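# Four arms carry a loaded container onto a pallet

## Task

Using the four arms (bases: arm1 at x=-0.40, y=+0.71, z=+1.03 m, facing -71°; arm2 at x=+0.09, y=-0.47, z=+1.09 m, facing +104°; arm3 at x=+0.67, y=-0.59, z=+0.72 m, facing +123°; arm4 at x=+0.78, y=+0.73, z=+0.61 m, facing -96°; headings measured counter-clockwise from +x), transfer the container so it rests entirely on the pallet. It must stay level throughout, nothing may drop freely by more than a few centimetres, and its load must still be inside at the end. Then open every gripper and pull the arms away. The result counts only if the container and load stay in place without any robot holding them.

## Robot and tools

Setup: four identical i2rt Big YAM arms, named arm1, arm2, arm3 and arm4. Each has six revolute joints, a two-finger gripper and a wrist camera. There is also a fixed room camera, cam_high. Hand reach is roughly 1.0 m from the joint1 axis. Every arm reacts independently; none waits for another.

Frame: all positions use one shared scene frame. Its origin is on the floor and +z points up, in metres. Base headings are in degrees, counter-clockwise from +x. The 'hand' point lies midway between the fingertips. The hand's z axis runs along the fingers, and the fingers open and close along its y axis.

execute_actions(actions, cameras): actions is a list with either zero or one action. The single action is an object keyed by arm name. Each arm gets {"joints": {...}} holding absolute joint targets, not offsets. Any subset of these keys may be given:
- joint1_rad: -2.879 to 2.879 rad. Base yaw; positive is counter-clockwise seen from above. At 0 the arm extends along its base heading.
- joint2_rad: 0 to 3.141. Shoulder; 0 points the upper arm backward and roughly level, and increasing values raise it and bring it forward.
- joint3_rad: 0 to 3.019. Elbow; 0 is fully folded, and larger values open it.
- joint4_rad: -1.692 to 1.57. Wrist pitch; positive tilts the fingers up.
- joint5_rad: -1.57 to 1.57. Sideways hand swing; positive goes to the arm's right.
- joint6_rad: -2.094 to 2.094. Hand roll; positive is clockwise viewed from behind the hand.
- gripper_m: 0 to 0.093 m. The fingertip gap.
The tolerances counted as reached are ±0.045, 0.14, 0.09, 0.055, 0.03 and 0.035 rad for joints 1 to 6, and ±0.003 m for the gripper. Example: {"arm1": {"joints": {"gripper_m": 0.05}}, "arm2": {"joints": {"joint1_rad": 0.3}}}.
All motions in an action begin together but may finish at different times. Joints move at different speeds, so the hand can sweep a wide arc between postures. One action runs at most 15 s. If a key is unknown or a value is out of range, the whole call is rejected and nothing moves. A joint or arm left out keeps pursuing its earlier target.
cameras takes a list chosen from arm1_cam_wrist, arm2_cam_wrist, arm3_cam_wrist, arm4_cam_wrist, cam_high and all. Omitting it, passing null or passing ["all"] returns every camera; [] returns none. The result gives each robot's state, and the 'pictures' line gives the order of the images. An empty actions list only reports state and images.

wait(seconds): 0 to 10 s. Commands nothing new and returns the same output as an empty action.

zoom_image(camera, region): gives a closer view of the latest full image from that camera. region is [x0, y0, x1, y1] in pixels, measured from the top-left corner, and may be up to 504x504. Every image is 896x504.

read_manual(section): returns only the URDF licence text ("licences") and moves nothing.

finished_scene(scene): ends the current scene for good and says whether the goal was met. Call it only once the container rests on the pallet and the arms have released it and backed away.

Reading results: joint_positions gives current angles and the gripper gap. Joint torques are each drive's total output; they are noisy, offset per unit, and nonzero even with no load. joint_status says how each commanded joint finished:
- off_target: came to rest short of the target and may still be pushing.
- contact_stop or time_out: the joint now holds where it stopped. After time_out it may keep a target clamped near its position and carry on pushing; on_its_own lists such joints, and 'held at' gives the target, not the position.
- not_followed: the self- and arm-clearance check blocked the arm's targets. A 'joint command not followed' line with a 'cause:' appears, but the gripper part still runs. The blocked targets may be retried with each later action.
- limit_stop_at_motor_heat: the arm halted because a motor overheated; resend the target afterwards.
If a result reports a stop, the remaining execute_actions, wait and finished_scene calls in that same reply are skipped.

Hazards: the arms do not stop on contact; they keep pressing, and hard. To relieve a stalled joint, command it to its reported position. A target very close to the current angle may not move the joint at all. A hard squeeze between two robots fails the task, and a hard hit may. The clearance check can act too late, and it ignores fingers, gripper housings and wrist cameras, so keep those apart yourself. Long holds or sustained pushing heat the motors. A MOTOR HOT warning appears from 85 °C; at 100 °C that arm goes limp and drops whatever it holds, which is reported as an OVER-TEMPERATURE FAULT. Loose objects may get brief outside shoves. Avoid drops, slips, slamming and strong pushes, keep the container level so its load stays in, and never knock anything onto the floor or out of the work area. Whatever the arms hold continues under your last command while you are deciding.

Each tool is called after ">>>" as name(argument=value, ...) on one line, values as JSON.

## Session

>>> execute_actions(actions=[])

Scene clock: 0.00 s.
Joint torques (N m, as the arm reports them, + toward a larger angle): no reading
Motor temperatures (°C, as the motors report them): arm1=[26 28 29 26 27 30] | arm2=[27 26 26 26 26 27] | arm3=[28 27 27 26 26 29] | arm4=[27 26 28 29 28 25]
arm1.joint_positions: joint1_rad=-0.590 joint2_rad=+0.468 joint3_rad=+1.452 joint4_rad=-1.314 joint5_rad=+0.159 joint6_rad=+0.151 gripper_m=+0.094
arm1.joint_status: not commanded
arm1.hand: x=-0.4672 y=+0.5683 z=+1.6272 quat_wxyz=(-0.340, -0.705, -0.406, +0.471) (m; scene frame)
arm2.joint_positions: joint1_rad=+0.245 joint2_rad=+0.550 joint3_rad=+1.327 joint4_rad=-1.225 joint5_rad=-0.121 joint6_rad=-0.005 gripper_m=+0.095
arm2.joint_status: not commanded
arm2.hand: x=-0.0336 y=-0.2903 z=+1.6395 quat_wxyz=(-0.235, +0.741, -0.401, -0.485) (m; scene frame)
arm3.joint_positions: joint1_rad=-0.434 joint2_rad=+0.498 joint3_rad=+1.353 joint4_rad=-1.173 joint5_rad=+0.194 joint6_rad=-0.181 gripper_m=+0.095
arm3.joint_status: not commanded
arm3.hand: x=+0.6751 y=-0.3749 z=+1.2987 quat_wxyz=(-0.470, +0.622, -0.521, -0.346) (m; scene frame)
arm4.joint_positions: joint1_rad=-0.237 joint2_rad=+0.620 joint3_rad=+1.370 joint4_rad=-1.418 joint5_rad=-0.090 joint6_rad=+0.201 gripper_m=+0.095
arm4.joint_status: not commanded
arm4.hand: x=+0.7153 y=+0.5070 z=+1.1212 quat_wxyz=(-0.313, -0.777, -0.456, +0.300) (m; scene frame)
pictures: arm1_cam_wrist, arm2_cam_wrist, arm3_cam_wrist, arm4_cam_wrist, cam_high
Images, in order (width x height): arm1_cam_wrist 896x504, arm2_cam_wrist 896x504, arm3_cam_wrist 896x504, arm4_cam_wrist 896x504, cam_high 896x504.

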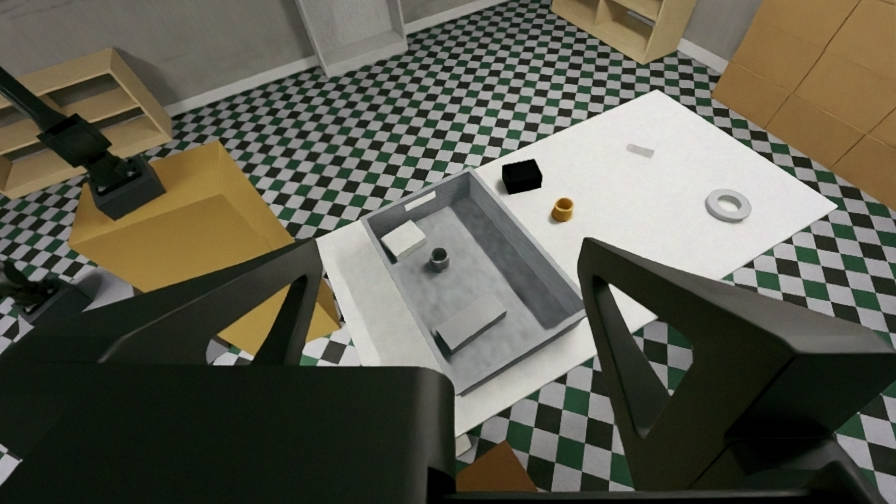

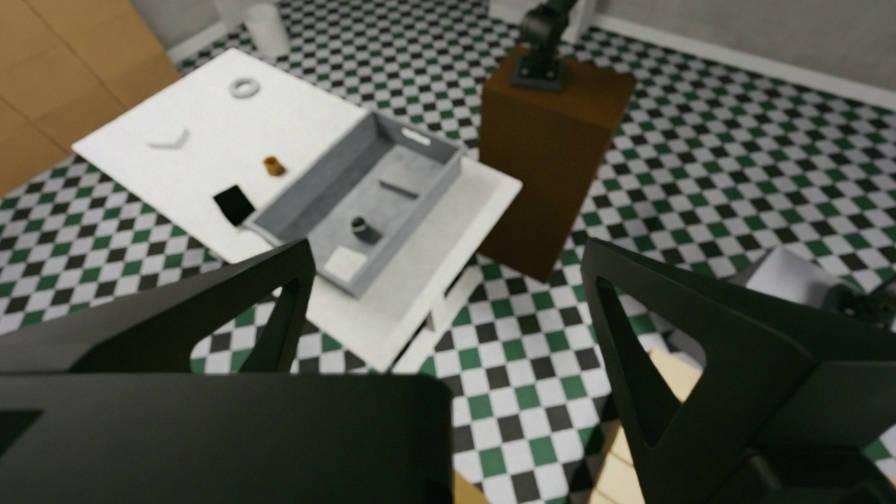

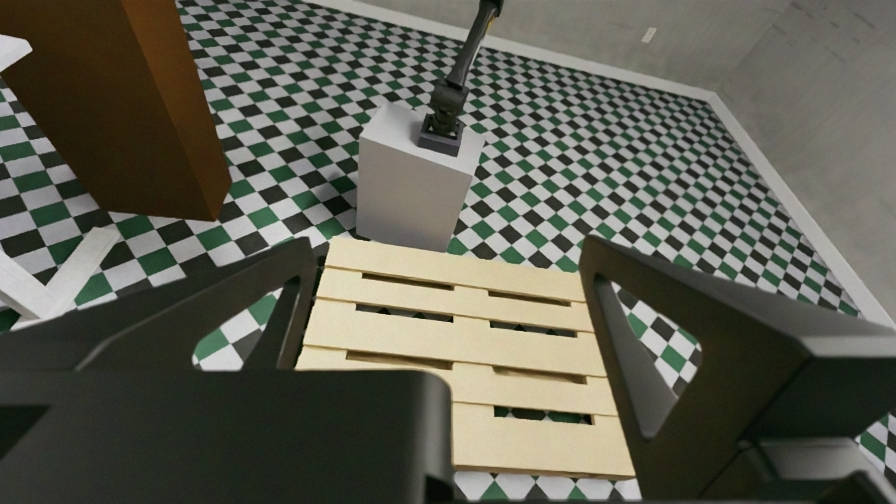

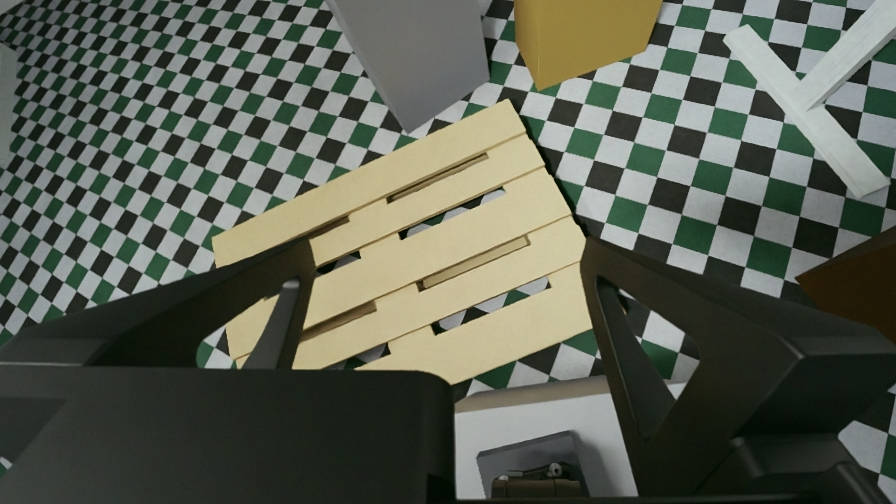

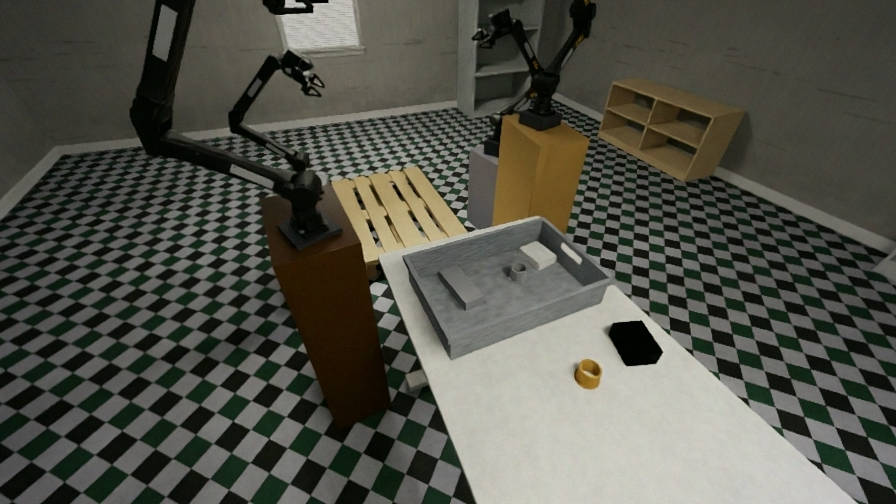

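>>> zoom_image(camera="cam_high", region=[320, 150, 640, 380])

>>> zoom_image(camera="arm1_cam_wrist", region=[310, 150, 630, 410])

>>> zoom_image(camera="arm2_cam_wrist", region=[220, 90, 540, 330])

Region (320, 150, 640, 380) of cam_high's 896x504 image, scaled by 1.575, with more detail than that image has; it fills the top 362 rows of this view, and the rest is white.

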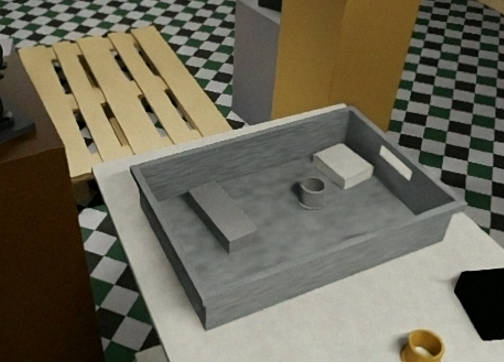

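Region (310, 150, 630, 410) of arm1_cam_wrist's 896x504 image, scaled by 1.575, with more detail than that image has; it fills the top 410 rows of this view, and the rest is white.

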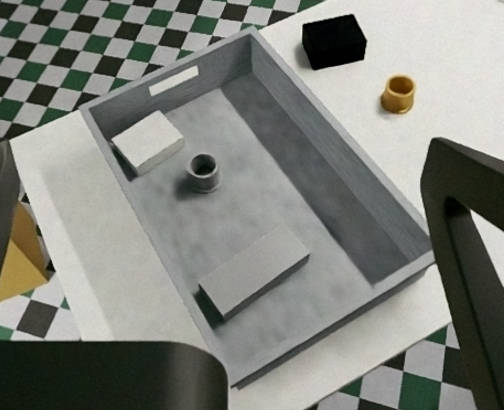

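Region (220, 90, 540, 330) of arm2_cam_wrist's 896x504 image, scaled by 1.575, with more detail than that image has; it fills the top 378 rows of this view, and the rest is white.

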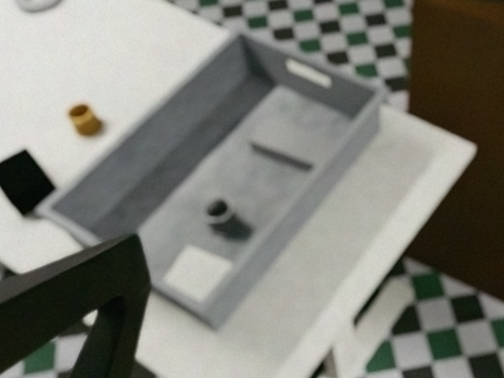

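>>> execute_actions(actions=[{"arm1":{"joints":{"joint1_rad":-1.136,"joint2_rad":2.30,"joint3_rad":1.85,"joint4_rad":-1.068,"joint5_rad":0,"joint6_rad":-0.843,"gripper_m":0.093}},"arm2":{"joints":{"joint1_rad":0.657,"joint2_rad":2.54,"joint3_rad":2.147,"joint4_rad":-1.127,"joint5_rad":0,"joint6_rad":0.864,"gripper_m":0.093}}}], cameras=["arm1_cam_wrist","arm2_cam_wrist","cam_high"])

Scene clock: 7.93 s.
Joint torques (N m, as the arm reports them, + toward a larger angle): arm1=[ -0.13 -20.32   8.37  -0.18  -0.19  -0.22] | arm2=[  0.25 -21.62   9.67   0.46   0.09   0.23] | arm3=[ 0.33  5.91  9.53  1.96  0.13 -0.08] | arm4=[-0.87  2.16  8.37  2.27 -0.04 -0.02]
Motor temperatures (°C, as the motors report them): arm1=[26 29 30 27 27 30] | arm2=[27 26 28 26 26 27] | arm3=[28 27 29 26 26 29] | arm4=[27 26 30 29 28 25]
arm1.joint_positions: joint1_rad=-1.134 joint2_rad=+2.290 joint3_rad=+1.831 joint4_rad=-1.065 joint5_rad=+0.001 joint6_rad=-0.827 gripper_m=+0.093
arm1.joint_status: all done
arm1.hand: x=-0.8817 y=+0.2438 z=+0.9780 quat_wxyz=(+0.000, -0.697, -0.717, +0.020) (m; scene frame)
arm2.joint_positions: joint1_rad=+0.651 joint2_rad=+2.556 joint3_rad=+2.117 joint4_rad=-1.124 joint5_rad=-0.001 joint6_rad=+0.851 gripper_m=+0.093
arm2.joint_status: all done
arm2.hand: x=-0.4750 y=-0.0225 z=+0.9701 quat_wxyz=(-0.003, +0.724, -0.690, -0.009) (m; scene frame)
arm3.joint_positions: joint1_rad=-0.434 joint2_rad=+0.498 joint3_rad=+1.353 joint4_rad=-1.173 joint5_rad=+0.194 joint6_rad=-0.181 gripper_m=+0.095
arm3.joint_status: not commanded
arm3.hand: x=+0.6751 y=-0.3749 z=+1.2987 quat_wxyz=(-0.470, +0.622, -0.521, -0.346) (m; scene frame)
arm4.joint_positions: joint1_rad=-0.237 joint2_rad=+0.620 joint3_rad=+1.370 joint4_rad=-1.418 joint5_rad=-0.090 joint6_rad=+0.201 gripper_m=+0.095
arm4.joint_status: not commanded
arm4.hand: x=+0.7153 y=+0.5070 z=+1.1212 quat_wxyz=(-0.313, -0.777, -0.456, +0.300) (m; scene frame)
pictures: arm1_cam_wrist, arm2_cam_wrist, cam_high
camera_calibration (this result's frames):
arm1_cam_wrist: T_world_to_cam=[[-0.99915, -0.0285057, 0.0297737, -0.908165], [-0.00681327, 0.826597, 0.562752, -0.75493], [-0.0406525, 0.562071, -0.826089, 0.757854], [0, 0, 0, 1]] pos_world=[-0.881728, 0.172167, 1.07793]
arm2_cam_wrist: T_world_to_cam=[[0.998818, 0.0472933, -0.011252, 0.485004], [0.0453253, -0.822293, 0.567256, -0.543119], [0.017575, -0.567096, -0.823464, 0.916192], [0, 0, 0, 1]] pos_world=[-0.475916, 0.0500278, 1.068]
Images, in order (width x height): arm1_cam_wrist 896x504, arm2_cam_wrist 896x504, cam_high 896x504.

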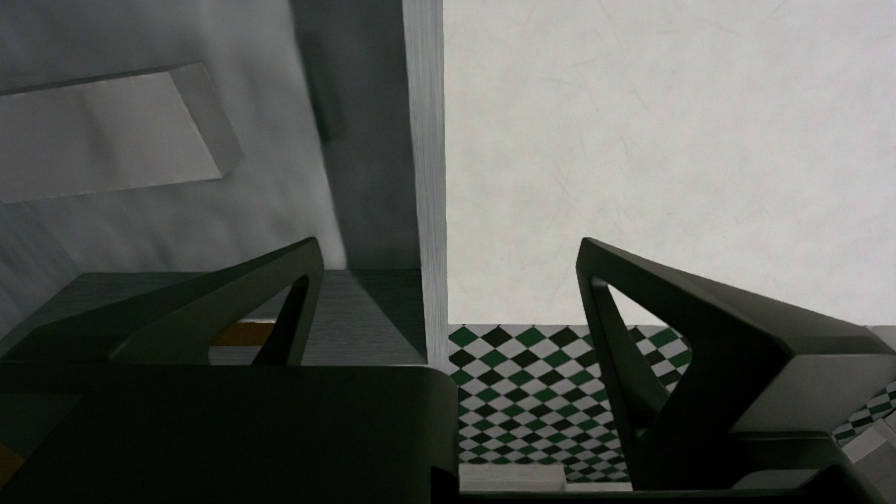

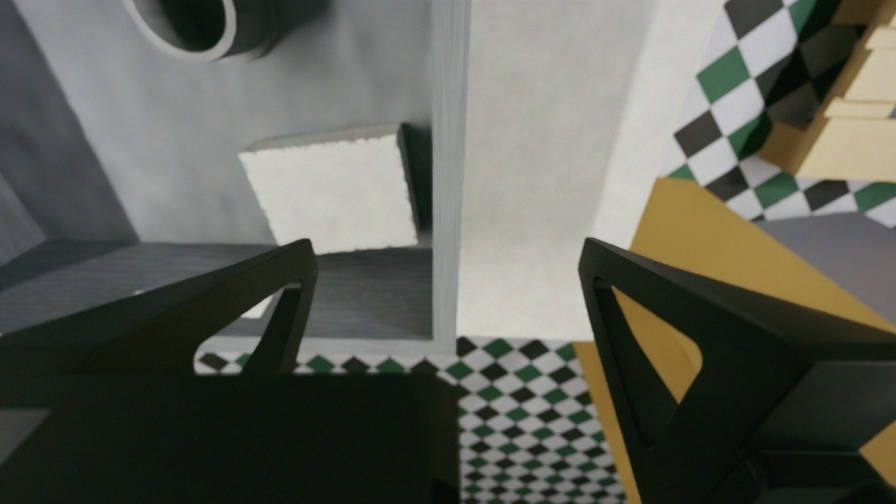

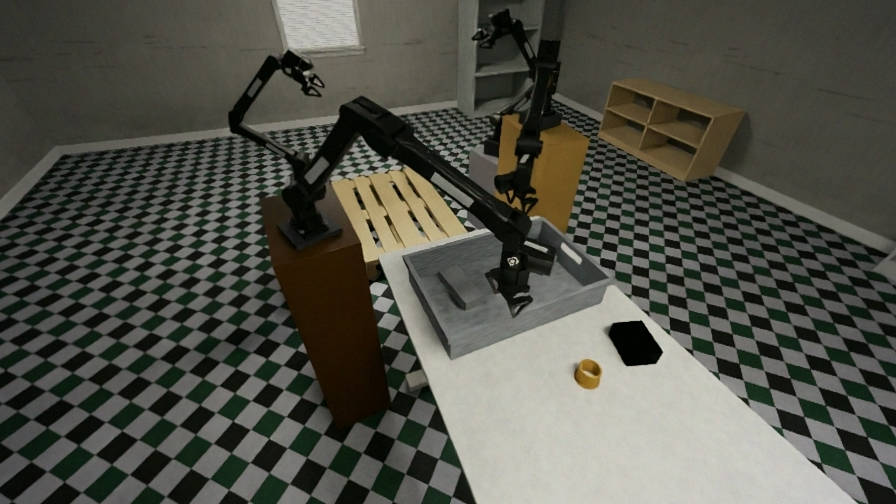

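>>> execute_actions(actions=[{"arm1":{"joints":{"joint1_rad":-1.110,"joint2_rad":2.569,"joint3_rad":1.94,"joint4_rad":-0.921,"joint6_rad":-0.78}},"arm2":{"joints":{"joint1_rad":0.628,"joint2_rad":2.85,"joint3_rad":2.38,"joint4_rad":-1.067,"joint6_rad":0.873}}}], cameras=["arm1_cam_wrist","arm2_cam_wrist","cam_high"])

Scene clock: 9.53 s.
Joint torques (N m, as the arm reports them, + toward a larger angle): arm1=[  0.69 -20.86   6.68   0.13  -0.01   0.07] | arm2=[ -0.54 -22.33   9.45   0.74   0.12   0.22] | arm3=[ 0.25  6.48  9.45  1.85  0.14 -0.03] | arm4=[-0.92  2.51  8.45  2.51  0.   -0.01]
Motor temperatures (°C, as the motors report them): arm1=[26 29 30 27 27 30] | arm2=[27 27 29 26 26 27] | arm3=[28 27 29 26 26 29] | arm4=[27 26 30 29 28 25]
arm1.joint_positions: joint1_rad=-1.117 joint2_rad=+2.544 joint3_rad=+1.933 joint4_rad=-0.927 joint5_rad=-0.002 joint6_rad=-0.794 gripper_m=+0.093
arm1.joint_status: all done
arm1.hand: x=-0.8849 y=+0.2235 z=+0.8443 quat_wxyz=(-0.002, -0.703, -0.711, +0.013) (m; scene frame)
arm2.joint_positions: joint1_rad=+0.633 joint2_rad=+2.864 joint3_rad=+2.350 joint4_rad=-1.070 joint5_rad=-0.002 joint6_rad=+0.861 gripper_m=+0.093
arm2.joint_status: all done
arm2.hand: x=-0.4758 y=-0.0031 z=+0.8311 quat_wxyz=(-0.004, +0.714, -0.700, +0.001) (m; scene frame)
arm3.joint_positions: joint1_rad=-0.434 joint2_rad=+0.498 joint3_rad=+1.353 joint4_rad=-1.173 joint5_rad=+0.194 joint6_rad=-0.181 gripper_m=+0.095
arm3.joint_status: not commanded
arm3.hand: x=+0.6751 y=-0.3749 z=+1.2987 quat_wxyz=(-0.470, +0.622, -0.521, -0.346) (m; scene frame)
arm4.joint_positions: joint1_rad=-0.237 joint2_rad=+0.620 joint3_rad=+1.370 joint4_rad=-1.418 joint5_rad=-0.090 joint6_rad=+0.201 gripper_m=+0.095
arm4.joint_status: not commanded
arm4.hand: x=+0.7153 y=+0.5070 z=+1.1212 quat_wxyz=(-0.313, -0.777, -0.456, +0.300) (m; scene frame)
pictures: arm1_cam_wrist, arm2_cam_wrist, cam_high
camera_calibration (this result's frames):
arm1_cam_wrist: T_world_to_cam=[[-0.999794, -0.0124373, 0.0160332, -0.90052], [-0.00111958, 0.822746, 0.568408, -0.661789], [-0.0202607, 0.568273, -0.82259, 0.672359], [0, 0, 0, 1]] pos_world=[-0.887453, 0.1512, 0.943681]
arm2_cam_wrist: T_world_to_cam=[[0.999816, 0.0188438, 0.00372224, 0.471295], [0.013216, -0.815508, 0.578595, -0.472936], [0.0139385, -0.578439, -0.815606, 0.80443], [0, 0, 0, 1]] pos_world=[-0.47617, 0.07075, 0.927982]
Images, in order (width x height): arm1_cam_wrist 896x504, arm2_cam_wrist 896x504, cam_high 896x504.

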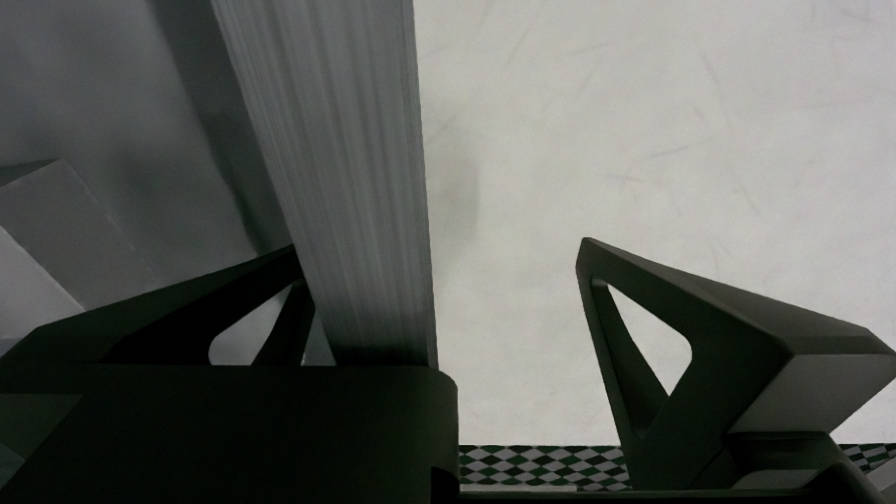

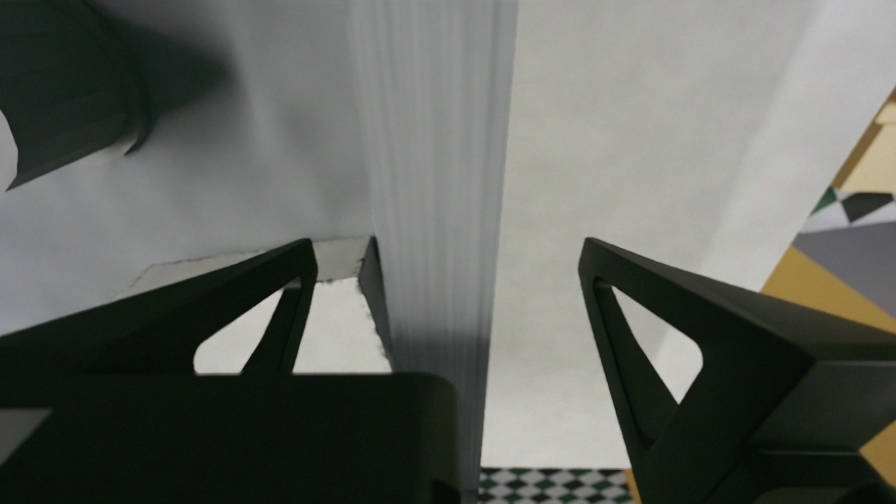

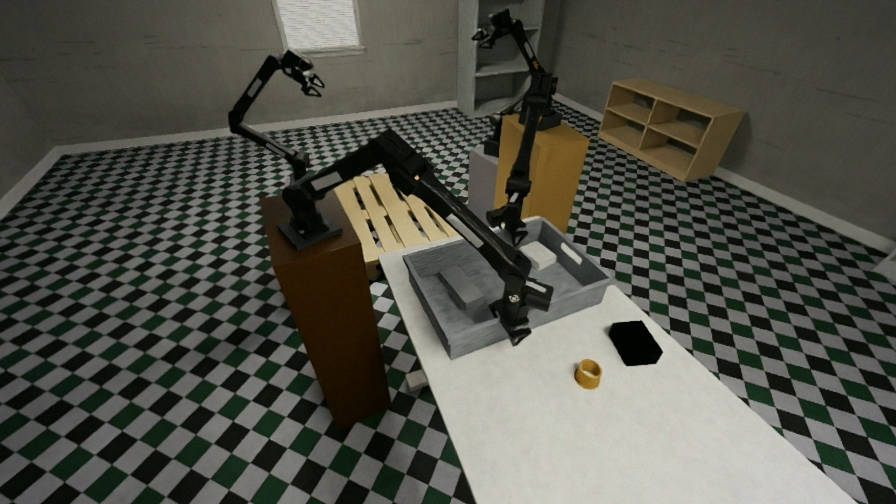

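>>> execute_actions(actions=[{"arm1":{"joints":{"joint1_rad":-1.09,"joint2_rad":2.595,"joint3_rad":1.90,"joint4_rad":-0.90,"joint6_rad":-0.76}},"arm2":{"joints":{"joint1_rad":0.62}}}], cameras=["arm1_cam_wrist"])

>>> execute_actions(actions=[{"arm1":{"joints":{"gripper_m":0.0}},"arm2":{"joints":{"gripper_m":0.0}}}], cameras=["arm1_cam_wrist","arm2_cam_wrist"])

Scene clock: 10.63 s.
Joint torques (N m, as the arm reports them, + toward a larger angle): arm1=[  0.84 -19.     4.89   0.1   -0.03   0.07] | arm2=[ -0.97 -22.26   9.37   0.72   0.12   0.22] | arm3=[ 0.55  5.69  9.63  1.73  0.08 -0.04] | arm4=[-0.96  2.09  8.44  2.4  -0.02 -0.01]
Motor temperatures (°C, as the motors report them): arm1=[26 29 30 27 27 30] | arm2=[27 27 29 26 26 27] | arm3=[28 27 29 26 26 29] | arm4=[27 26 30 29 28 25]
arm1.joint_positions: joint1_rad=-1.101 joint2_rad=+2.547 joint3_rad=+1.913 joint4_rad=-0.906 joint5_rad=-0.002 joint6_rad=-0.774 gripper_m=+0.093
arm1.joint_status: all done
arm1.hand: x=-0.8731 y=+0.2194 z=+0.8360 quat_wxyz=(-0.002, -0.704, -0.710, +0.012) (m; scene frame)
arm2.joint_positions: joint1_rad=+0.631 joint2_rad=+2.864 joint3_rad=+2.350 joint4_rad=-1.070 joint5_rad=-0.002 joint6_rad=+0.861 gripper_m=+0.093
arm2.joint_status: all done
arm2.hand: x=-0.4747 y=-0.0018 z=+0.8311 quat_wxyz=(-0.004, +0.713, -0.701, +0.001) (m; scene frame)
arm3.joint_positions: joint1_rad=-0.434 joint2_rad=+0.498 joint3_rad=+1.353 joint4_rad=-1.173 joint5_rad=+0.194 joint6_rad=-0.181 gripper_m=+0.095
arm3.joint_status: not commanded
arm3.hand: x=+0.6751 y=-0.3749 z=+1.2987 quat_wxyz=(-0.470, +0.622, -0.521, -0.346) (m; scene frame)
arm4.joint_positions: joint1_rad=-0.237 joint2_rad=+0.620 joint3_rad=+1.370 joint4_rad=-1.418 joint5_rad=-0.090 joint6_rad=+0.201 gripper_m=+0.095
arm4.joint_status: not commanded
arm4.hand: x=+0.7153 y=+0.5070 z=+1.1212 quat_wxyz=(-0.313, -0.777, -0.456, +0.300) (m; scene frame)
pictures: arm1_cam_wrist
camera_calibration (this result's frames):
arm1_cam_wrist: T_world_to_cam=[[-0.999865, -0.00865367, 0.0139459, -0.887722], [0.000836407, 0.821736, 0.569868, -0.653063], [-0.0163913, 0.569803, -0.821618, 0.670342], [0, 0, 0, 1]] pos_world=[-0.876069, 0.147, 0.935304]
Images, in order (width x height): arm1_cam_wrist 896x504.

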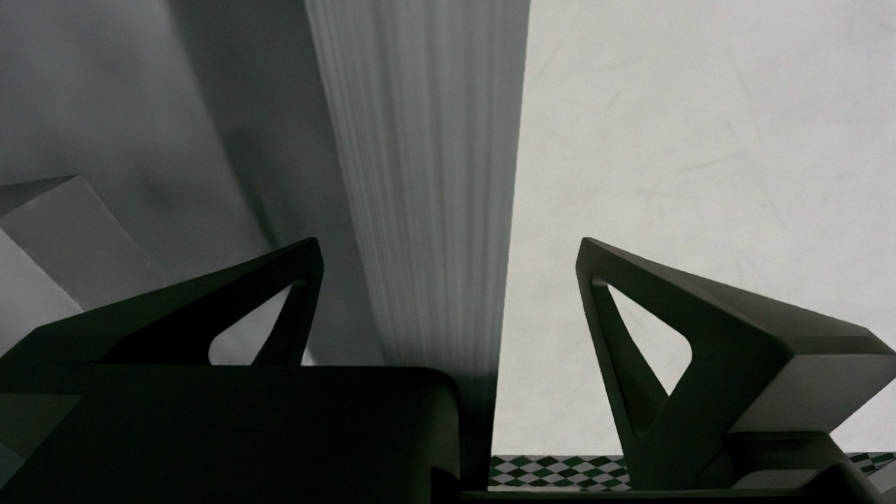

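Scene clock: 11.33 s.
Joint torques (N m, as the arm reports them, + toward a larger angle): arm1=[  0.67 -18.91   4.98   0.4    0.68   0.24] | arm2=[ -0.84 -22.3    9.42   0.4    0.62   0.21] | arm3=[ 0.18  6.17  9.58  1.77  0.15 -0.09] | arm4=[-0.2   1.9   8.51  2.43 -0.05 -0.01]
Motor temperatures (°C, as the motors report them): arm1=[26 30 30 27 27 30] | arm2=[27 27 29 26 26 27] | arm3=[28 27 29 26 26 29] | arm4=[27 26 30 29 28 25]
arm1.joint_positions: joint1_rad=-1.098 joint2_rad=+2.547 joint3_rad=+1.912 joint4_rad=-0.914 joint5_rad=-0.016 joint6_rad=-0.792 gripper_m=+0.012
arm1.joint_status: gripper_m off_target (ended at +0.012, target +0.000)
arm1.hand: x=-0.8681 y=+0.2184 z=+0.8356 quat_wxyz=(-0.010, -0.697, -0.717, +0.007) (m; scene frame)
arm2.joint_positions: joint1_rad=+0.631 joint2_rad=+2.864 joint3_rad=+2.350 joint4_rad=-1.062 joint5_rad=-0.014 joint6_rad=+0.863 gripper_m=+0.013
arm2.joint_status: gripper_m off_target (ended at +0.013, target +0.000)
arm2.hand: x=-0.4775 y=-0.0022 z=+0.8311 quat_wxyz=(+0.003, +0.713, -0.701, -0.002) (m; scene frame)
arm3.joint_positions: joint1_rad=-0.434 joint2_rad=+0.498 joint3_rad=+1.353 joint4_rad=-1.173 joint5_rad=+0.194 joint6_rad=-0.181 gripper_m=+0.095
arm3.joint_status: not commanded
arm3.hand: x=+0.6751 y=-0.3749 z=+1.2987 quat_wxyz=(-0.470, +0.622, -0.521, -0.346) (m; scene frame)
arm4.joint_positions: joint1_rad=-0.237 joint2_rad=+0.620 joint3_rad=+1.370 joint4_rad=-1.418 joint5_rad=-0.090 joint6_rad=+0.201 gripper_m=+0.095
arm4.joint_status: not commanded
arm4.hand: x=+0.7153 y=+0.5070 z=+1.1212 quat_wxyz=(-0.313, -0.777, -0.456, +0.300) (m; scene frame)
pictures: arm1_cam_wrist, arm2_cam_wrist
camera_calibration (this result's frames):
arm1_cam_wrist: T_world_to_cam=[[-0.999572, -0.029139, -0.00268408, -0.864112], [-0.0255218, 0.823252, 0.567102, -0.672831], [-0.0143151, 0.566928, -0.823643, 0.674758], [0, 0, 0, 1]] pos_world=[-0.871254, 0.146191, 0.935004]
arm2_cam_wrist: T_world_to_cam=[[0.999836, 0.0150921, -0.010043, 0.484432], [0.0181177, -0.812924, 0.582088, -0.472763], [0.000620737, -0.582175, -0.813063, 0.796489], [0, 0, 0, 1]] pos_world=[-0.476281, 0.0720643, 0.927651]
Images, in order (width x height): arm1_cam_wrist 896x504, arm2_cam_wrist 896x504.

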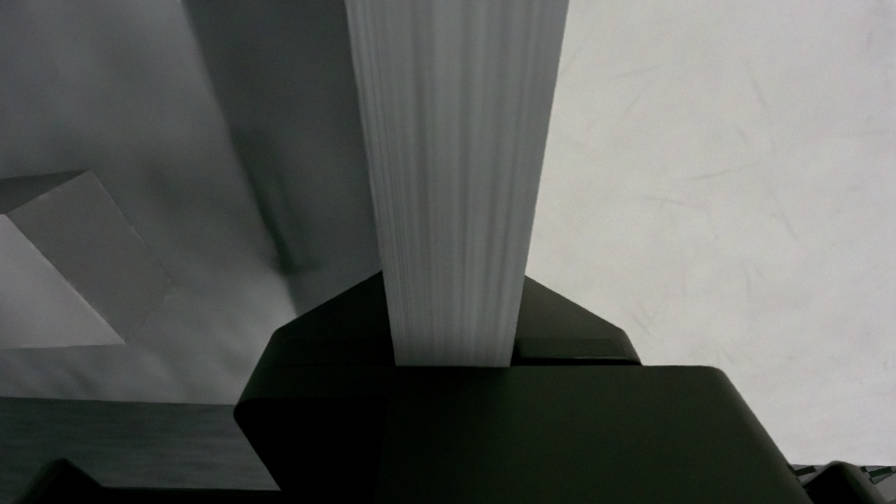

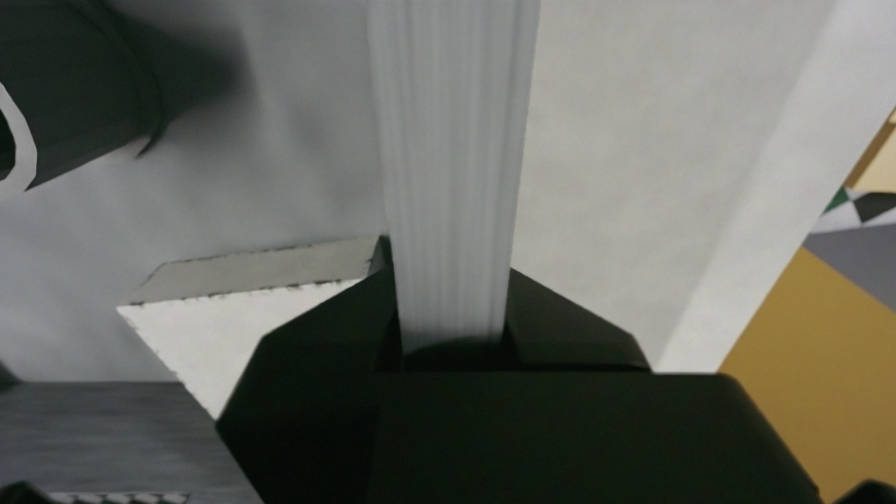

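>>> execute_actions(actions=[{"arm1":{"joints":{"joint1_rad":-1.098,"joint2_rad":2.465,"joint3_rad":1.91,"joint4_rad":-0.972,"joint6_rad":-0.78}},"arm2":{"joints":{"joint1_rad":0.631,"joint2_rad":2.74,"joint3_rad":2.29,"joint4_rad":-1.078}}}], cameras=["cam_high"])

Scene clock: 12.30 s.
Joint torques (N m, as the arm reports them, + toward a larger angle): arm1=[ -0.4  -27.63   6.14  -1.34   1.5   -0.11] | arm2=[ -0.08 -26.7    7.5   -1.15   0.5    0.1 ] | arm3=[ 0.08  6.15  9.44  1.81  0.15 -0.09] | arm4=[-0.64  2.58  8.5   2.36 -0.04 -0.02]
Motor temperatures (°C, as the motors report them): arm1=[26 30 30 27 27 30] | arm2=[27 27 29 26 26 27] | arm3=[28 27 29 26 26 29] | arm4=[27 26 31 29 28 25]
arm1.joint_positions: joint1_rad=-1.092 joint2_rad=+2.541 joint3_rad=+1.907 joint4_rad=-0.940 joint5_rad=-0.033 joint6_rad=-0.776 gripper_m=+0.011
arm1.joint_status: all done
arm1.hand: x=-0.8589 y=+0.2182 z=+0.8386 quat_wxyz=(-0.018, -0.701, -0.713, -0.005) (m; scene frame)
arm2.joint_positions: joint1_rad=+0.630 joint2_rad=+2.828 joint3_rad=+2.285 joint4_rad=-1.039 joint5_rad=-0.011 joint6_rad=+0.874 gripper_m=+0.013
arm2.joint_status: all done
arm2.hand: x=-0.4705 y=-0.0070 z=+0.8354 quat_wxyz=(+0.001, +0.709, -0.705, +0.001) (m; scene frame)
arm3.joint_positions: joint1_rad=-0.434 joint2_rad=+0.498 joint3_rad=+1.353 joint4_rad=-1.173 joint5_rad=+0.194 joint6_rad=-0.181 gripper_m=+0.095
arm3.joint_status: not commanded
arm3.hand: x=+0.6751 y=-0.3749 z=+1.2987 quat_wxyz=(-0.470, +0.622, -0.521, -0.346) (m; scene frame)
arm4.joint_positions: joint1_rad=-0.237 joint2_rad=+0.620 joint3_rad=+1.370 joint4_rad=-1.418 joint5_rad=-0.090 joint6_rad=+0.201 gripper_m=+0.095
arm4.joint_status: not commanded
arm4.hand: x=+0.7153 y=+0.5070 z=+1.1212 quat_wxyz=(-0.313, -0.777, -0.456, +0.300) (m; scene frame)
pictures: cam_high
Images, in order (width x height): cam_high 896x504.

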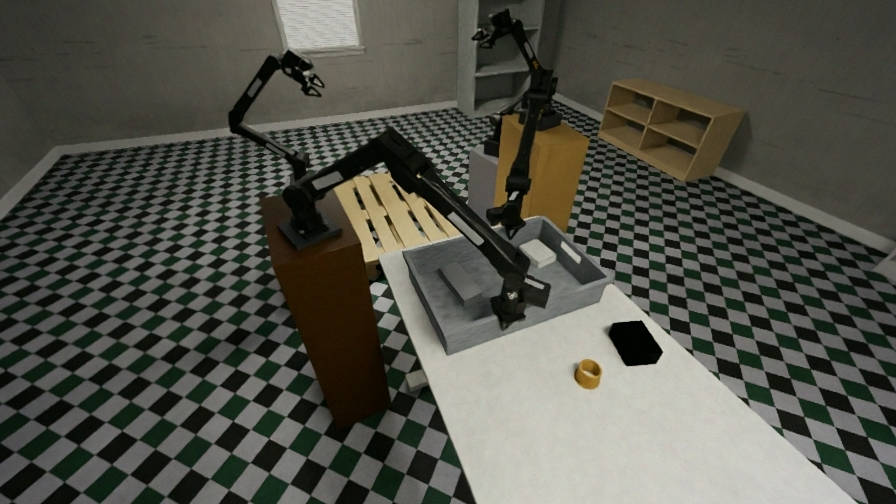

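>>> execute_actions(actions=[{"arm1":{"joints":{"joint2_rad":2.37,"joint3_rad":1.93,"joint4_rad":-0.972}},"arm2":{"joints":{"joint2_rad":2.64,"joint3_rad":2.31,"joint4_rad":-1.078}}}], cameras=["cam_high"])

Scene clock: 13.57 s.
Joint torques (N m, as the arm reports them, + toward a larger angle): arm1=[  0.59 -28.71   8.63  -0.09   1.05   0.07] | arm2=[ -0.39 -28.88   9.99   0.06   1.6    0.14] | arm3=[ 0.28  5.8   9.53  1.93  0.13 -0.09] | arm4=[-0.81  2.65  8.58  2.43  0.01 -0.03]
Motor temperatures (°C, as the motors report them): arm1=[26 31 31 27 27 30] | arm2=[27 28 29 26 26 27] | arm3=[28 27 30 26 26 29] | arm4=[27 26 31 29 28 25]
arm1.joint_positions: joint1_rad=-1.103 joint2_rad=+2.461 joint3_rad=+1.902 joint4_rad=-0.973 joint5_rad=-0.024 joint6_rad=-0.794 gripper_m=+0.011
arm1.joint_status: all done
arm1.hand: x=-0.8740 y=+0.2151 z=+0.8893 quat_wxyz=(-0.013, -0.698, -0.716, +0.016) (m; scene frame)
arm2.joint_positions: joint1_rad=+0.633 joint2_rad=+2.761 joint3_rad=+2.273 joint4_rad=-1.065 joint5_rad=-0.037 joint6_rad=+0.867 gripper_m=+0.013
arm2.joint_status: all done
arm2.hand: x=-0.4846 y=-0.0043 z=+0.8789 quat_wxyz=(+0.015, +0.712, -0.702, -0.013) (m; scene frame)
arm3.joint_positions: joint1_rad=-0.434 joint2_rad=+0.498 joint3_rad=+1.353 joint4_rad=-1.173 joint5_rad=+0.194 joint6_rad=-0.181 gripper_m=+0.095
arm3.joint_status: not commanded
arm3.hand: x=+0.6751 y=-0.3749 z=+1.2987 quat_wxyz=(-0.470, +0.622, -0.521, -0.346) (m; scene frame)
arm4.joint_positions: joint1_rad=-0.237 joint2_rad=+0.620 joint3_rad=+1.370 joint4_rad=-1.418 joint5_rad=-0.090 joint6_rad=+0.201 gripper_m=+0.095
arm4.joint_status: not commanded
arm4.hand: x=+0.7153 y=+0.5070 z=+1.1212 quat_wxyz=(-0.313, -0.777, -0.456, +0.300) (m; scene frame)
pictures: cam_high
Images, in order (width x height): cam_high 896x504.

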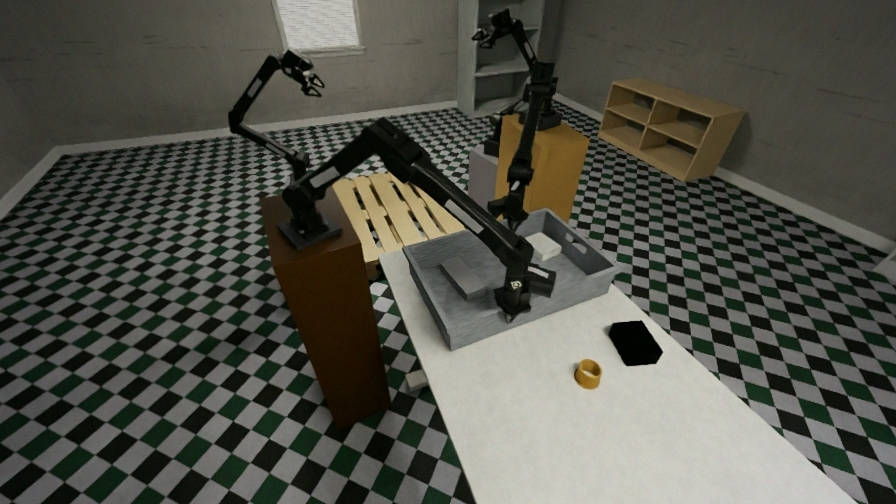

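>>> execute_actions(actions=[{"arm1":{"joints":{"joint1_rad":-0.975,"joint2_rad":2.25,"joint3_rad":1.625,"joint4_rad":-0.838,"joint6_rad":-0.644}},"arm2":{"joints":{"joint1_rad":0.544,"joint2_rad":2.44,"joint3_rad":1.87,"joint4_rad":-0.86,"joint6_rad":0.789}}}], cameras=["cam_high"])

Scene clock: 15.10 s.
Joint torques (N m, as the arm reports them, + toward a larger angle): arm1=[  0.82 -25.46   7.55  -0.36   1.66   0.19] | arm2=[  0.59 -26.85   8.48   0.21   1.01   0.24] | arm3=[ 0.57  6.04  9.47  1.84  0.11 -0.09] | arm4=[-0.3   2.14  8.49  2.36 -0.03 -0.03]
Motor temperatures (°C, as the motors report them): arm1=[26 31 31 27 27 30] | arm2=[27 29 30 26 26 27] | arm3=[28 27 30 26 26 29] | arm4=[27 26 31 29 28 25]
arm1.joint_positions: joint1_rad=-0.986 joint2_rad=+2.329 joint3_rad=+1.600 joint4_rad=-0.832 joint5_rad=-0.036 joint6_rad=-0.673 gripper_m=+0.011
arm1.joint_status: all done
arm1.hand: x=-0.7664 y=+0.2200 z=+0.8811 quat_wxyz=(-0.020, -0.700, -0.714, -0.001) (m; scene frame)
arm2.joint_positions: joint1_rad=+0.534 joint2_rad=+2.559 joint3_rad=+1.840 joint4_rad=-0.850 joint5_rad=-0.023 joint6_rad=+0.775 gripper_m=+0.013
arm2.joint_status: all done
arm2.hand: x=-0.3796 y=-0.0029 z=+0.8804 quat_wxyz=(+0.007, +0.710, -0.704, -0.006) (m; scene frame)
arm3.joint_positions: joint1_rad=-0.434 joint2_rad=+0.498 joint3_rad=+1.353 joint4_rad=-1.173 joint5_rad=+0.194 joint6_rad=-0.181 gripper_m=+0.095
arm3.joint_status: not commanded
arm3.hand: x=+0.6751 y=-0.3749 z=+1.2987 quat_wxyz=(-0.470, +0.622, -0.521, -0.346) (m; scene frame)
arm4.joint_positions: joint1_rad=-0.237 joint2_rad=+0.620 joint3_rad=+1.370 joint4_rad=-1.418 joint5_rad=-0.090 joint6_rad=+0.201 gripper_m=+0.095
arm4.joint_status: not commanded
arm4.hand: x=+0.7153 y=+0.5070 z=+1.1212 quat_wxyz=(-0.313, -0.777, -0.456, +0.300) (m; scene frame)
pictures: cam_high
Images, in order (width x height): cam_high 896x504.

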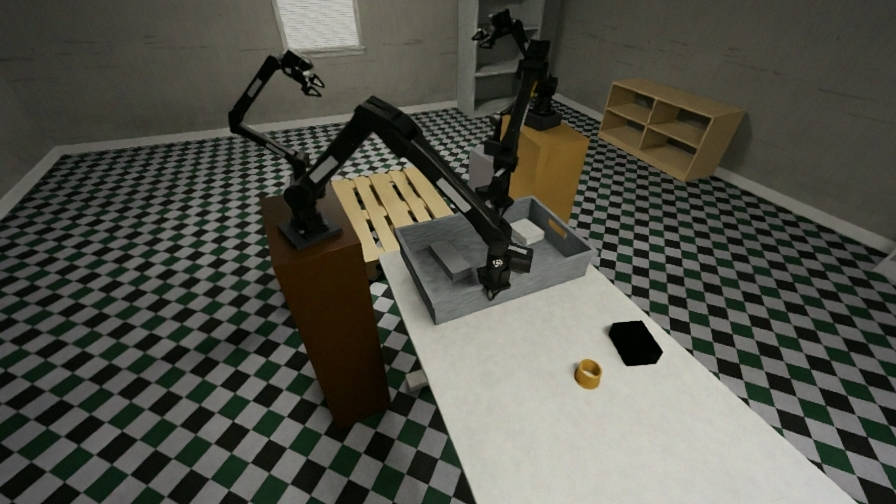

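>>> execute_actions(actions=[{"arm1":{"joints":{"joint1_rad":-0.825,"joint2_rad":2.155,"joint3_rad":1.41,"joint4_rad":-0.728,"joint6_rad":-0.485}},"arm2":{"joints":{"joint1_rad":0.426,"joint2_rad":2.305,"joint3_rad":1.575,"joint4_rad":-0.70,"joint6_rad":0.67}}}], cameras=[])

>>> execute_actions(actions=[{"arm1":{"joints":{"joint1_rad":-0.655,"joint2_rad":2.09,"joint3_rad":1.265,"joint4_rad":-0.651,"joint6_rad":-0.315}},"arm2":{"joints":{"joint1_rad":0.28,"joint2_rad":2.225,"joint3_rad":1.36,"joint4_rad":-0.576,"joint6_rad":0.524}}}], cameras=["cam_high"])

Scene clock: 17.47 s.
Joint torques (N m, as the arm reports them, + toward a larger angle): arm1=[  1.05 -23.01   7.11  -0.44   2.02   0.29] | arm2=[  0.75 -24.03   8.27   0.52   1.     0.24] | arm3=[ 0.33  5.71  9.43  1.81  0.15 -0.08] | arm4=[-0.95  2.27  8.47  2.4   0.   -0.02]
Motor temperatures (°C, as the motors report them): arm1=[26 32 31 27 28 30] | arm2=[27 30 30 26 26 27] | arm3=[28 27 30 26 26 29] | arm4=[27 26 31 29 28 25]
arm1.joint_positions: joint1_rad=-0.838 joint2_rad=+2.222 joint3_rad=+1.382 joint4_rad=-0.720 joint5_rad=-0.043 joint6_rad=-0.523 gripper_m=+0.011
arm1.joint_status: joint6_rad time_out (moved +0.150 of +0.188); the others done
arm1.on_its_own: joint6_rad reads -0.523 and still pushes toward -0.485 since a time_out
arm1.hand: x=-0.6609 y=+0.2188 z=+0.8838 quat_wxyz=(-0.024, -0.700, -0.714, -0.004) (m; scene frame)
arm2.joint_positions: joint1_rad=+0.415 joint2_rad=+2.414 joint3_rad=+1.536 joint4_rad=-0.698 joint5_rad=-0.024 joint6_rad=+0.657 gripper_m=+0.013
arm2.joint_status: all done
arm2.hand: x=-0.2772 y=-0.0059 z=+0.8874 quat_wxyz=(+0.008, +0.709, -0.705, -0.005) (m; scene frame)
arm3.joint_positions: joint1_rad=-0.434 joint2_rad=+0.498 joint3_rad=+1.353 joint4_rad=-1.173 joint5_rad=+0.194 joint6_rad=-0.181 gripper_m=+0.095
arm3.joint_status: not commanded
arm3.hand: x=+0.6751 y=-0.3749 z=+1.2987 quat_wxyz=(-0.470, +0.622, -0.521, -0.346) (m; scene frame)
arm4.joint_positions: joint1_rad=-0.237 joint2_rad=+0.620 joint3_rad=+1.370 joint4_rad=-1.418 joint5_rad=-0.090 joint6_rad=+0.201 gripper_m=+0.095
arm4.joint_status: not commanded
arm4.hand: x=+0.7153 y=+0.5070 z=+1.1212 quat_wxyz=(-0.313, -0.777, -0.456, +0.300) (m; scene frame)
pictures: none
No camera images: the call's "cameras" was empty. Leave "cameras" out to get every camera's image.

not run: a stop came earlier in this reply.

>>> execute_actions(actions=[{"arm1":{"joints":{"joint1_rad":-0.645,"joint2_rad":2.095,"joint3_rad":1.27,"joint4_rad":-0.651,"joint6_rad":-0.335}},"arm2":{"joints":{"joint1_rad":0.29,"joint2_rad":2.23,"joint3_rad":1.36,"joint4_rad":-0.576,"joint6_rad":0.515}}}], cameras=["cam_high"])

Scene clock: 18.90 s.
Joint torques (N m, as the arm reports them, + toward a larger angle): arm1=[  1.44 -21.41   6.37  -0.6    1.87   0.12] | arm2=[  1.43 -21.59   7.63   0.42   1.16   0.19] | arm3=[ 0.65  6.47  9.52  1.84  0.11 -0.07] | arm4=[-0.66  2.16  8.48  2.38 -0.02 -0.03]
Motor temperatures (°C, as the motors report them): arm1=[26 32 31 27 28 30] | arm2=[27 30 30 26 27 27] | arm3=[28 27 30 26 26 29] | arm4=[27 26 31 29 28 25]
arm1.joint_positions: joint1_rad=-0.664 joint2_rad=+2.156 joint3_rad=+1.244 joint4_rad=-0.637 joint5_rad=-0.040 joint6_rad=-0.354 gripper_m=+0.011
arm1.joint_status: all done
arm1.hand: x=-0.5599 y=+0.2147 z=+0.8851 quat_wxyz=(-0.024, -0.698, -0.716, -0.002) (m; scene frame)
arm2.joint_positions: joint1_rad=+0.270 joint2_rad=+2.325 joint3_rad=+1.319 joint4_rad=-0.571 joint5_rad=-0.027 joint6_rad=+0.507 gripper_m=+0.013
arm2.joint_status: all done
arm2.hand: x=-0.1774 y=-0.0095 z=+0.8867 quat_wxyz=(+0.010, +0.711, -0.703, -0.006) (m; scene frame)
arm3.joint_positions: joint1_rad=-0.434 joint2_rad=+0.498 joint3_rad=+1.353 joint4_rad=-1.173 joint5_rad=+0.194 joint6_rad=-0.181 gripper_m=+0.095
arm3.joint_status: not commanded
arm3.hand: x=+0.6751 y=-0.3749 z=+1.2987 quat_wxyz=(-0.470, +0.622, -0.521, -0.346) (m; scene frame)
arm4.joint_positions: joint1_rad=-0.237 joint2_rad=+0.620 joint3_rad=+1.370 joint4_rad=-1.418 joint5_rad=-0.090 joint6_rad=+0.201 gripper_m=+0.095
arm4.joint_status: not commanded
arm4.hand: x=+0.7153 y=+0.5070 z=+1.1212 quat_wxyz=(-0.313, -0.777, -0.456, +0.300) (m; scene frame)
pictures: cam_high
Images, in order (width x height): cam_high 896x504.

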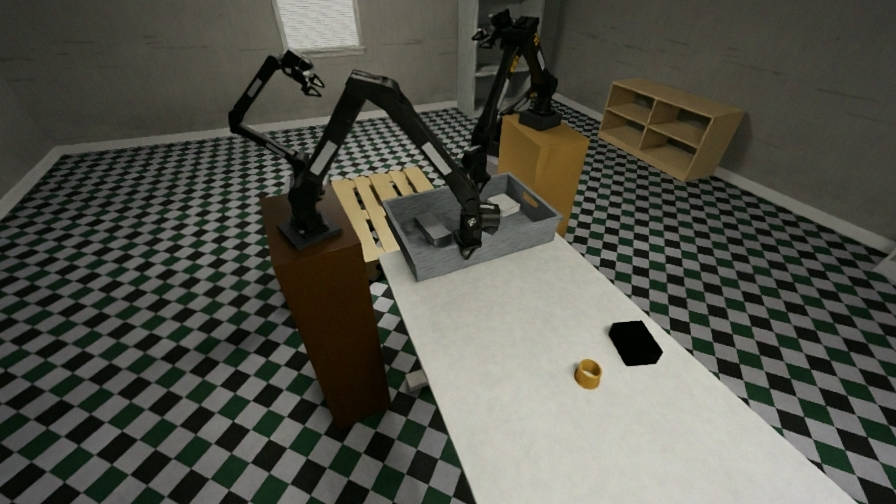

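>>> zoom_image(camera="cam_high", region=[460, 80, 620, 260])

Region (460, 80, 620, 260) of cam_high's 896x504 image, scaled by 2.800, with more detail than that image has.

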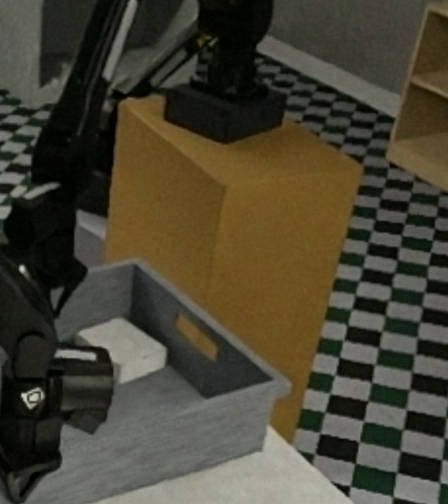

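>>> execute_actions(actions=[{"arm1":{"joints":{"joint1_rad":-0.452,"joint2_rad":2.035,"joint3_rad":1.11,"joint4_rad":-0.566,"joint6_rad":-0.13}},"arm2":{"joints":{"joint1_rad":0.068,"joint2_rad":2.205,"joint3_rad":1.285,"joint4_rad":-0.526,"joint6_rad":0.30}}}], cameras=[])

>>> execute_actions(actions=[{"arm1":{"joints":{"joint1_rad":-0.235,"joint2_rad":2.0,"joint3_rad":1.025,"joint4_rad":-0.519,"joint6_rad":0.088}},"arm2":{"joints":{"joint1_rad":-0.132,"joint2_rad":2.21,"joint3_rad":1.30,"joint4_rad":-0.532,"joint6_rad":0.10}}}], cameras=["cam_high"])

Scene clock: 20.80 s.
Joint torques (N m, as the arm reports them, + toward a larger angle): arm1=[  0.8  -19.6    5.51  -0.75   1.86   0.24] | arm2=[  0.96 -21.28   6.78   0.51   1.26   0.29] | arm3=[ 0.31  5.98  9.42  1.7   0.1  -0.03] | arm4=[-0.49  2.38  8.37  2.45 -0.08 -0.02]
Motor temperatures (°C, as the motors report them): arm1=[26 32 31 27 28 30] | arm2=[27 30 30 26 27 27] | arm3=[28 27 30 26 26 29] | arm4=[27 26 32 29 28 25]
arm1.joint_positions: joint1_rad=-0.462 joint2_rad=+2.091 joint3_rad=+1.088 joint4_rad=-0.548 joint5_rad=-0.039 joint6_rad=-0.163 gripper_m=+0.011
arm1.joint_status: all done
arm1.hand: x=-0.4505 y=+0.2388 z=+0.8828 quat_wxyz=(-0.023, -0.694, -0.719, -0.007) (m; scene frame)
arm2.joint_positions: joint1_rad=+0.056 joint2_rad=+2.304 joint3_rad=+1.252 joint4_rad=-0.523 joint5_rad=-0.031 joint6_rad=+0.281 gripper_m=+0.013
arm2.joint_status: all done
arm2.hand: x=-0.0684 y=+0.0185 z=+0.8843 quat_wxyz=(+0.010, +0.715, -0.699, -0.011) (m; scene frame)
arm3.joint_positions: joint1_rad=-0.434 joint2_rad=+0.498 joint3_rad=+1.353 joint4_rad=-1.173 joint5_rad=+0.194 joint6_rad=-0.181 gripper_m=+0.095
arm3.joint_status: not commanded
arm3.hand: x=+0.6751 y=-0.3749 z=+1.2987 quat_wxyz=(-0.470, +0.622, -0.521, -0.346) (m; scene frame)
arm4.joint_positions: joint1_rad=-0.237 joint2_rad=+0.620 joint3_rad=+1.370 joint4_rad=-1.418 joint5_rad=-0.090 joint6_rad=+0.201 gripper_m=+0.095
arm4.joint_status: not commanded
arm4.hand: x=+0.7153 y=+0.5070 z=+1.1212 quat_wxyz=(-0.313, -0.777, -0.456, +0.300) (m; scene frame)
pictures: none
No camera images: the call's "cameras" was empty. Leave "cameras" out to get every camera's image.

Scene clock: 22.07 s.
Joint torques (N m, as the arm reports them, + toward a larger angle): arm1=[  0.21 -18.67   4.28  -0.59   1.51   0.26] | arm2=[  1.25 -21.12   7.81   0.58   1.58   0.35] | arm3=[ 0.23  6.47  9.59  1.66  0.07 -0.02] | arm4=[-0.65  2.48  8.43  2.39 -0.01 -0.02]
Motor temperatures (°C, as the motors report them): arm1=[26 32 31 27 28 30] | arm2=[27 30 30 26 27 27] | arm3=[28 27 30 26 26 29] | arm4=[27 26 32 29 28 25]
arm1.joint_positions: joint1_rad=-0.239 joint2_rad=+2.053 joint3_rad=+1.016 joint4_rad=-0.504 joint5_rad=-0.031 joint6_rad=+0.056 gripper_m=+0.011
arm1.joint_status: all done
arm1.hand: x=-0.3471 y=+0.2585 z=+0.8858 quat_wxyz=(-0.023, -0.693, -0.721, -0.006) (m; scene frame)
arm2.joint_positions: joint1_rad=-0.147 joint2_rad=+2.304 joint3_rad=+1.252 joint4_rad=-0.531 joint5_rad=-0.039 joint6_rad=+0.074 gripper_m=+0.013
arm2.joint_status: all done
arm2.hand: x=+0.0325 y=+0.0384 z=+0.8847 quat_wxyz=(+0.014, +0.716, -0.697, -0.013) (m; scene frame)
arm3.joint_positions: joint1_rad=-0.434 joint2_rad=+0.498 joint3_rad=+1.353 joint4_rad=-1.173 joint5_rad=+0.194 joint6_rad=-0.181 gripper_m=+0.095
arm3.joint_status: not commanded
arm3.hand: x=+0.6751 y=-0.3749 z=+1.2987 quat_wxyz=(-0.470, +0.622, -0.521, -0.346) (m; scene frame)
arm4.joint_positions: joint1_rad=-0.237 joint2_rad=+0.620 joint3_rad=+1.370 joint4_rad=-1.418 joint5_rad=-0.090 joint6_rad=+0.201 gripper_m=+0.095
arm4.joint_status: not commanded
arm4.hand: x=+0.7153 y=+0.5070 z=+1.1212 quat_wxyz=(-0.313, -0.777, -0.456, +0.300) (m; scene frame)
pictures: cam_high
Images, in order (width x height): cam_high 896x504.

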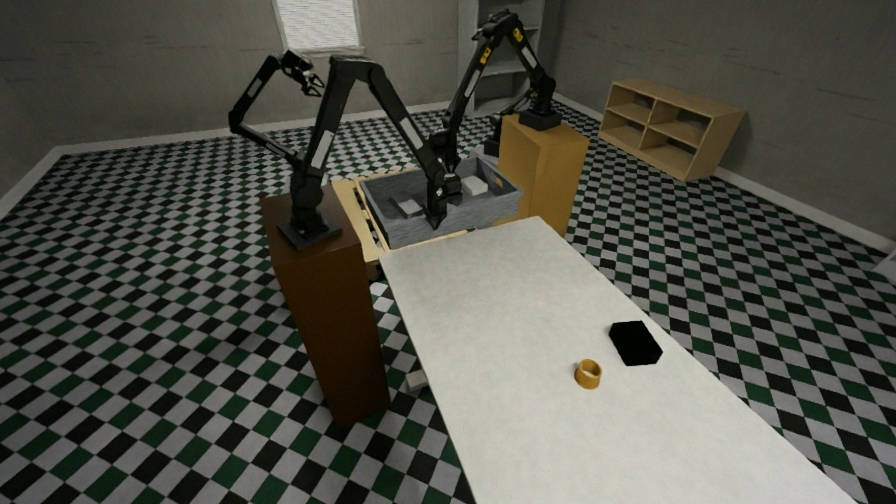

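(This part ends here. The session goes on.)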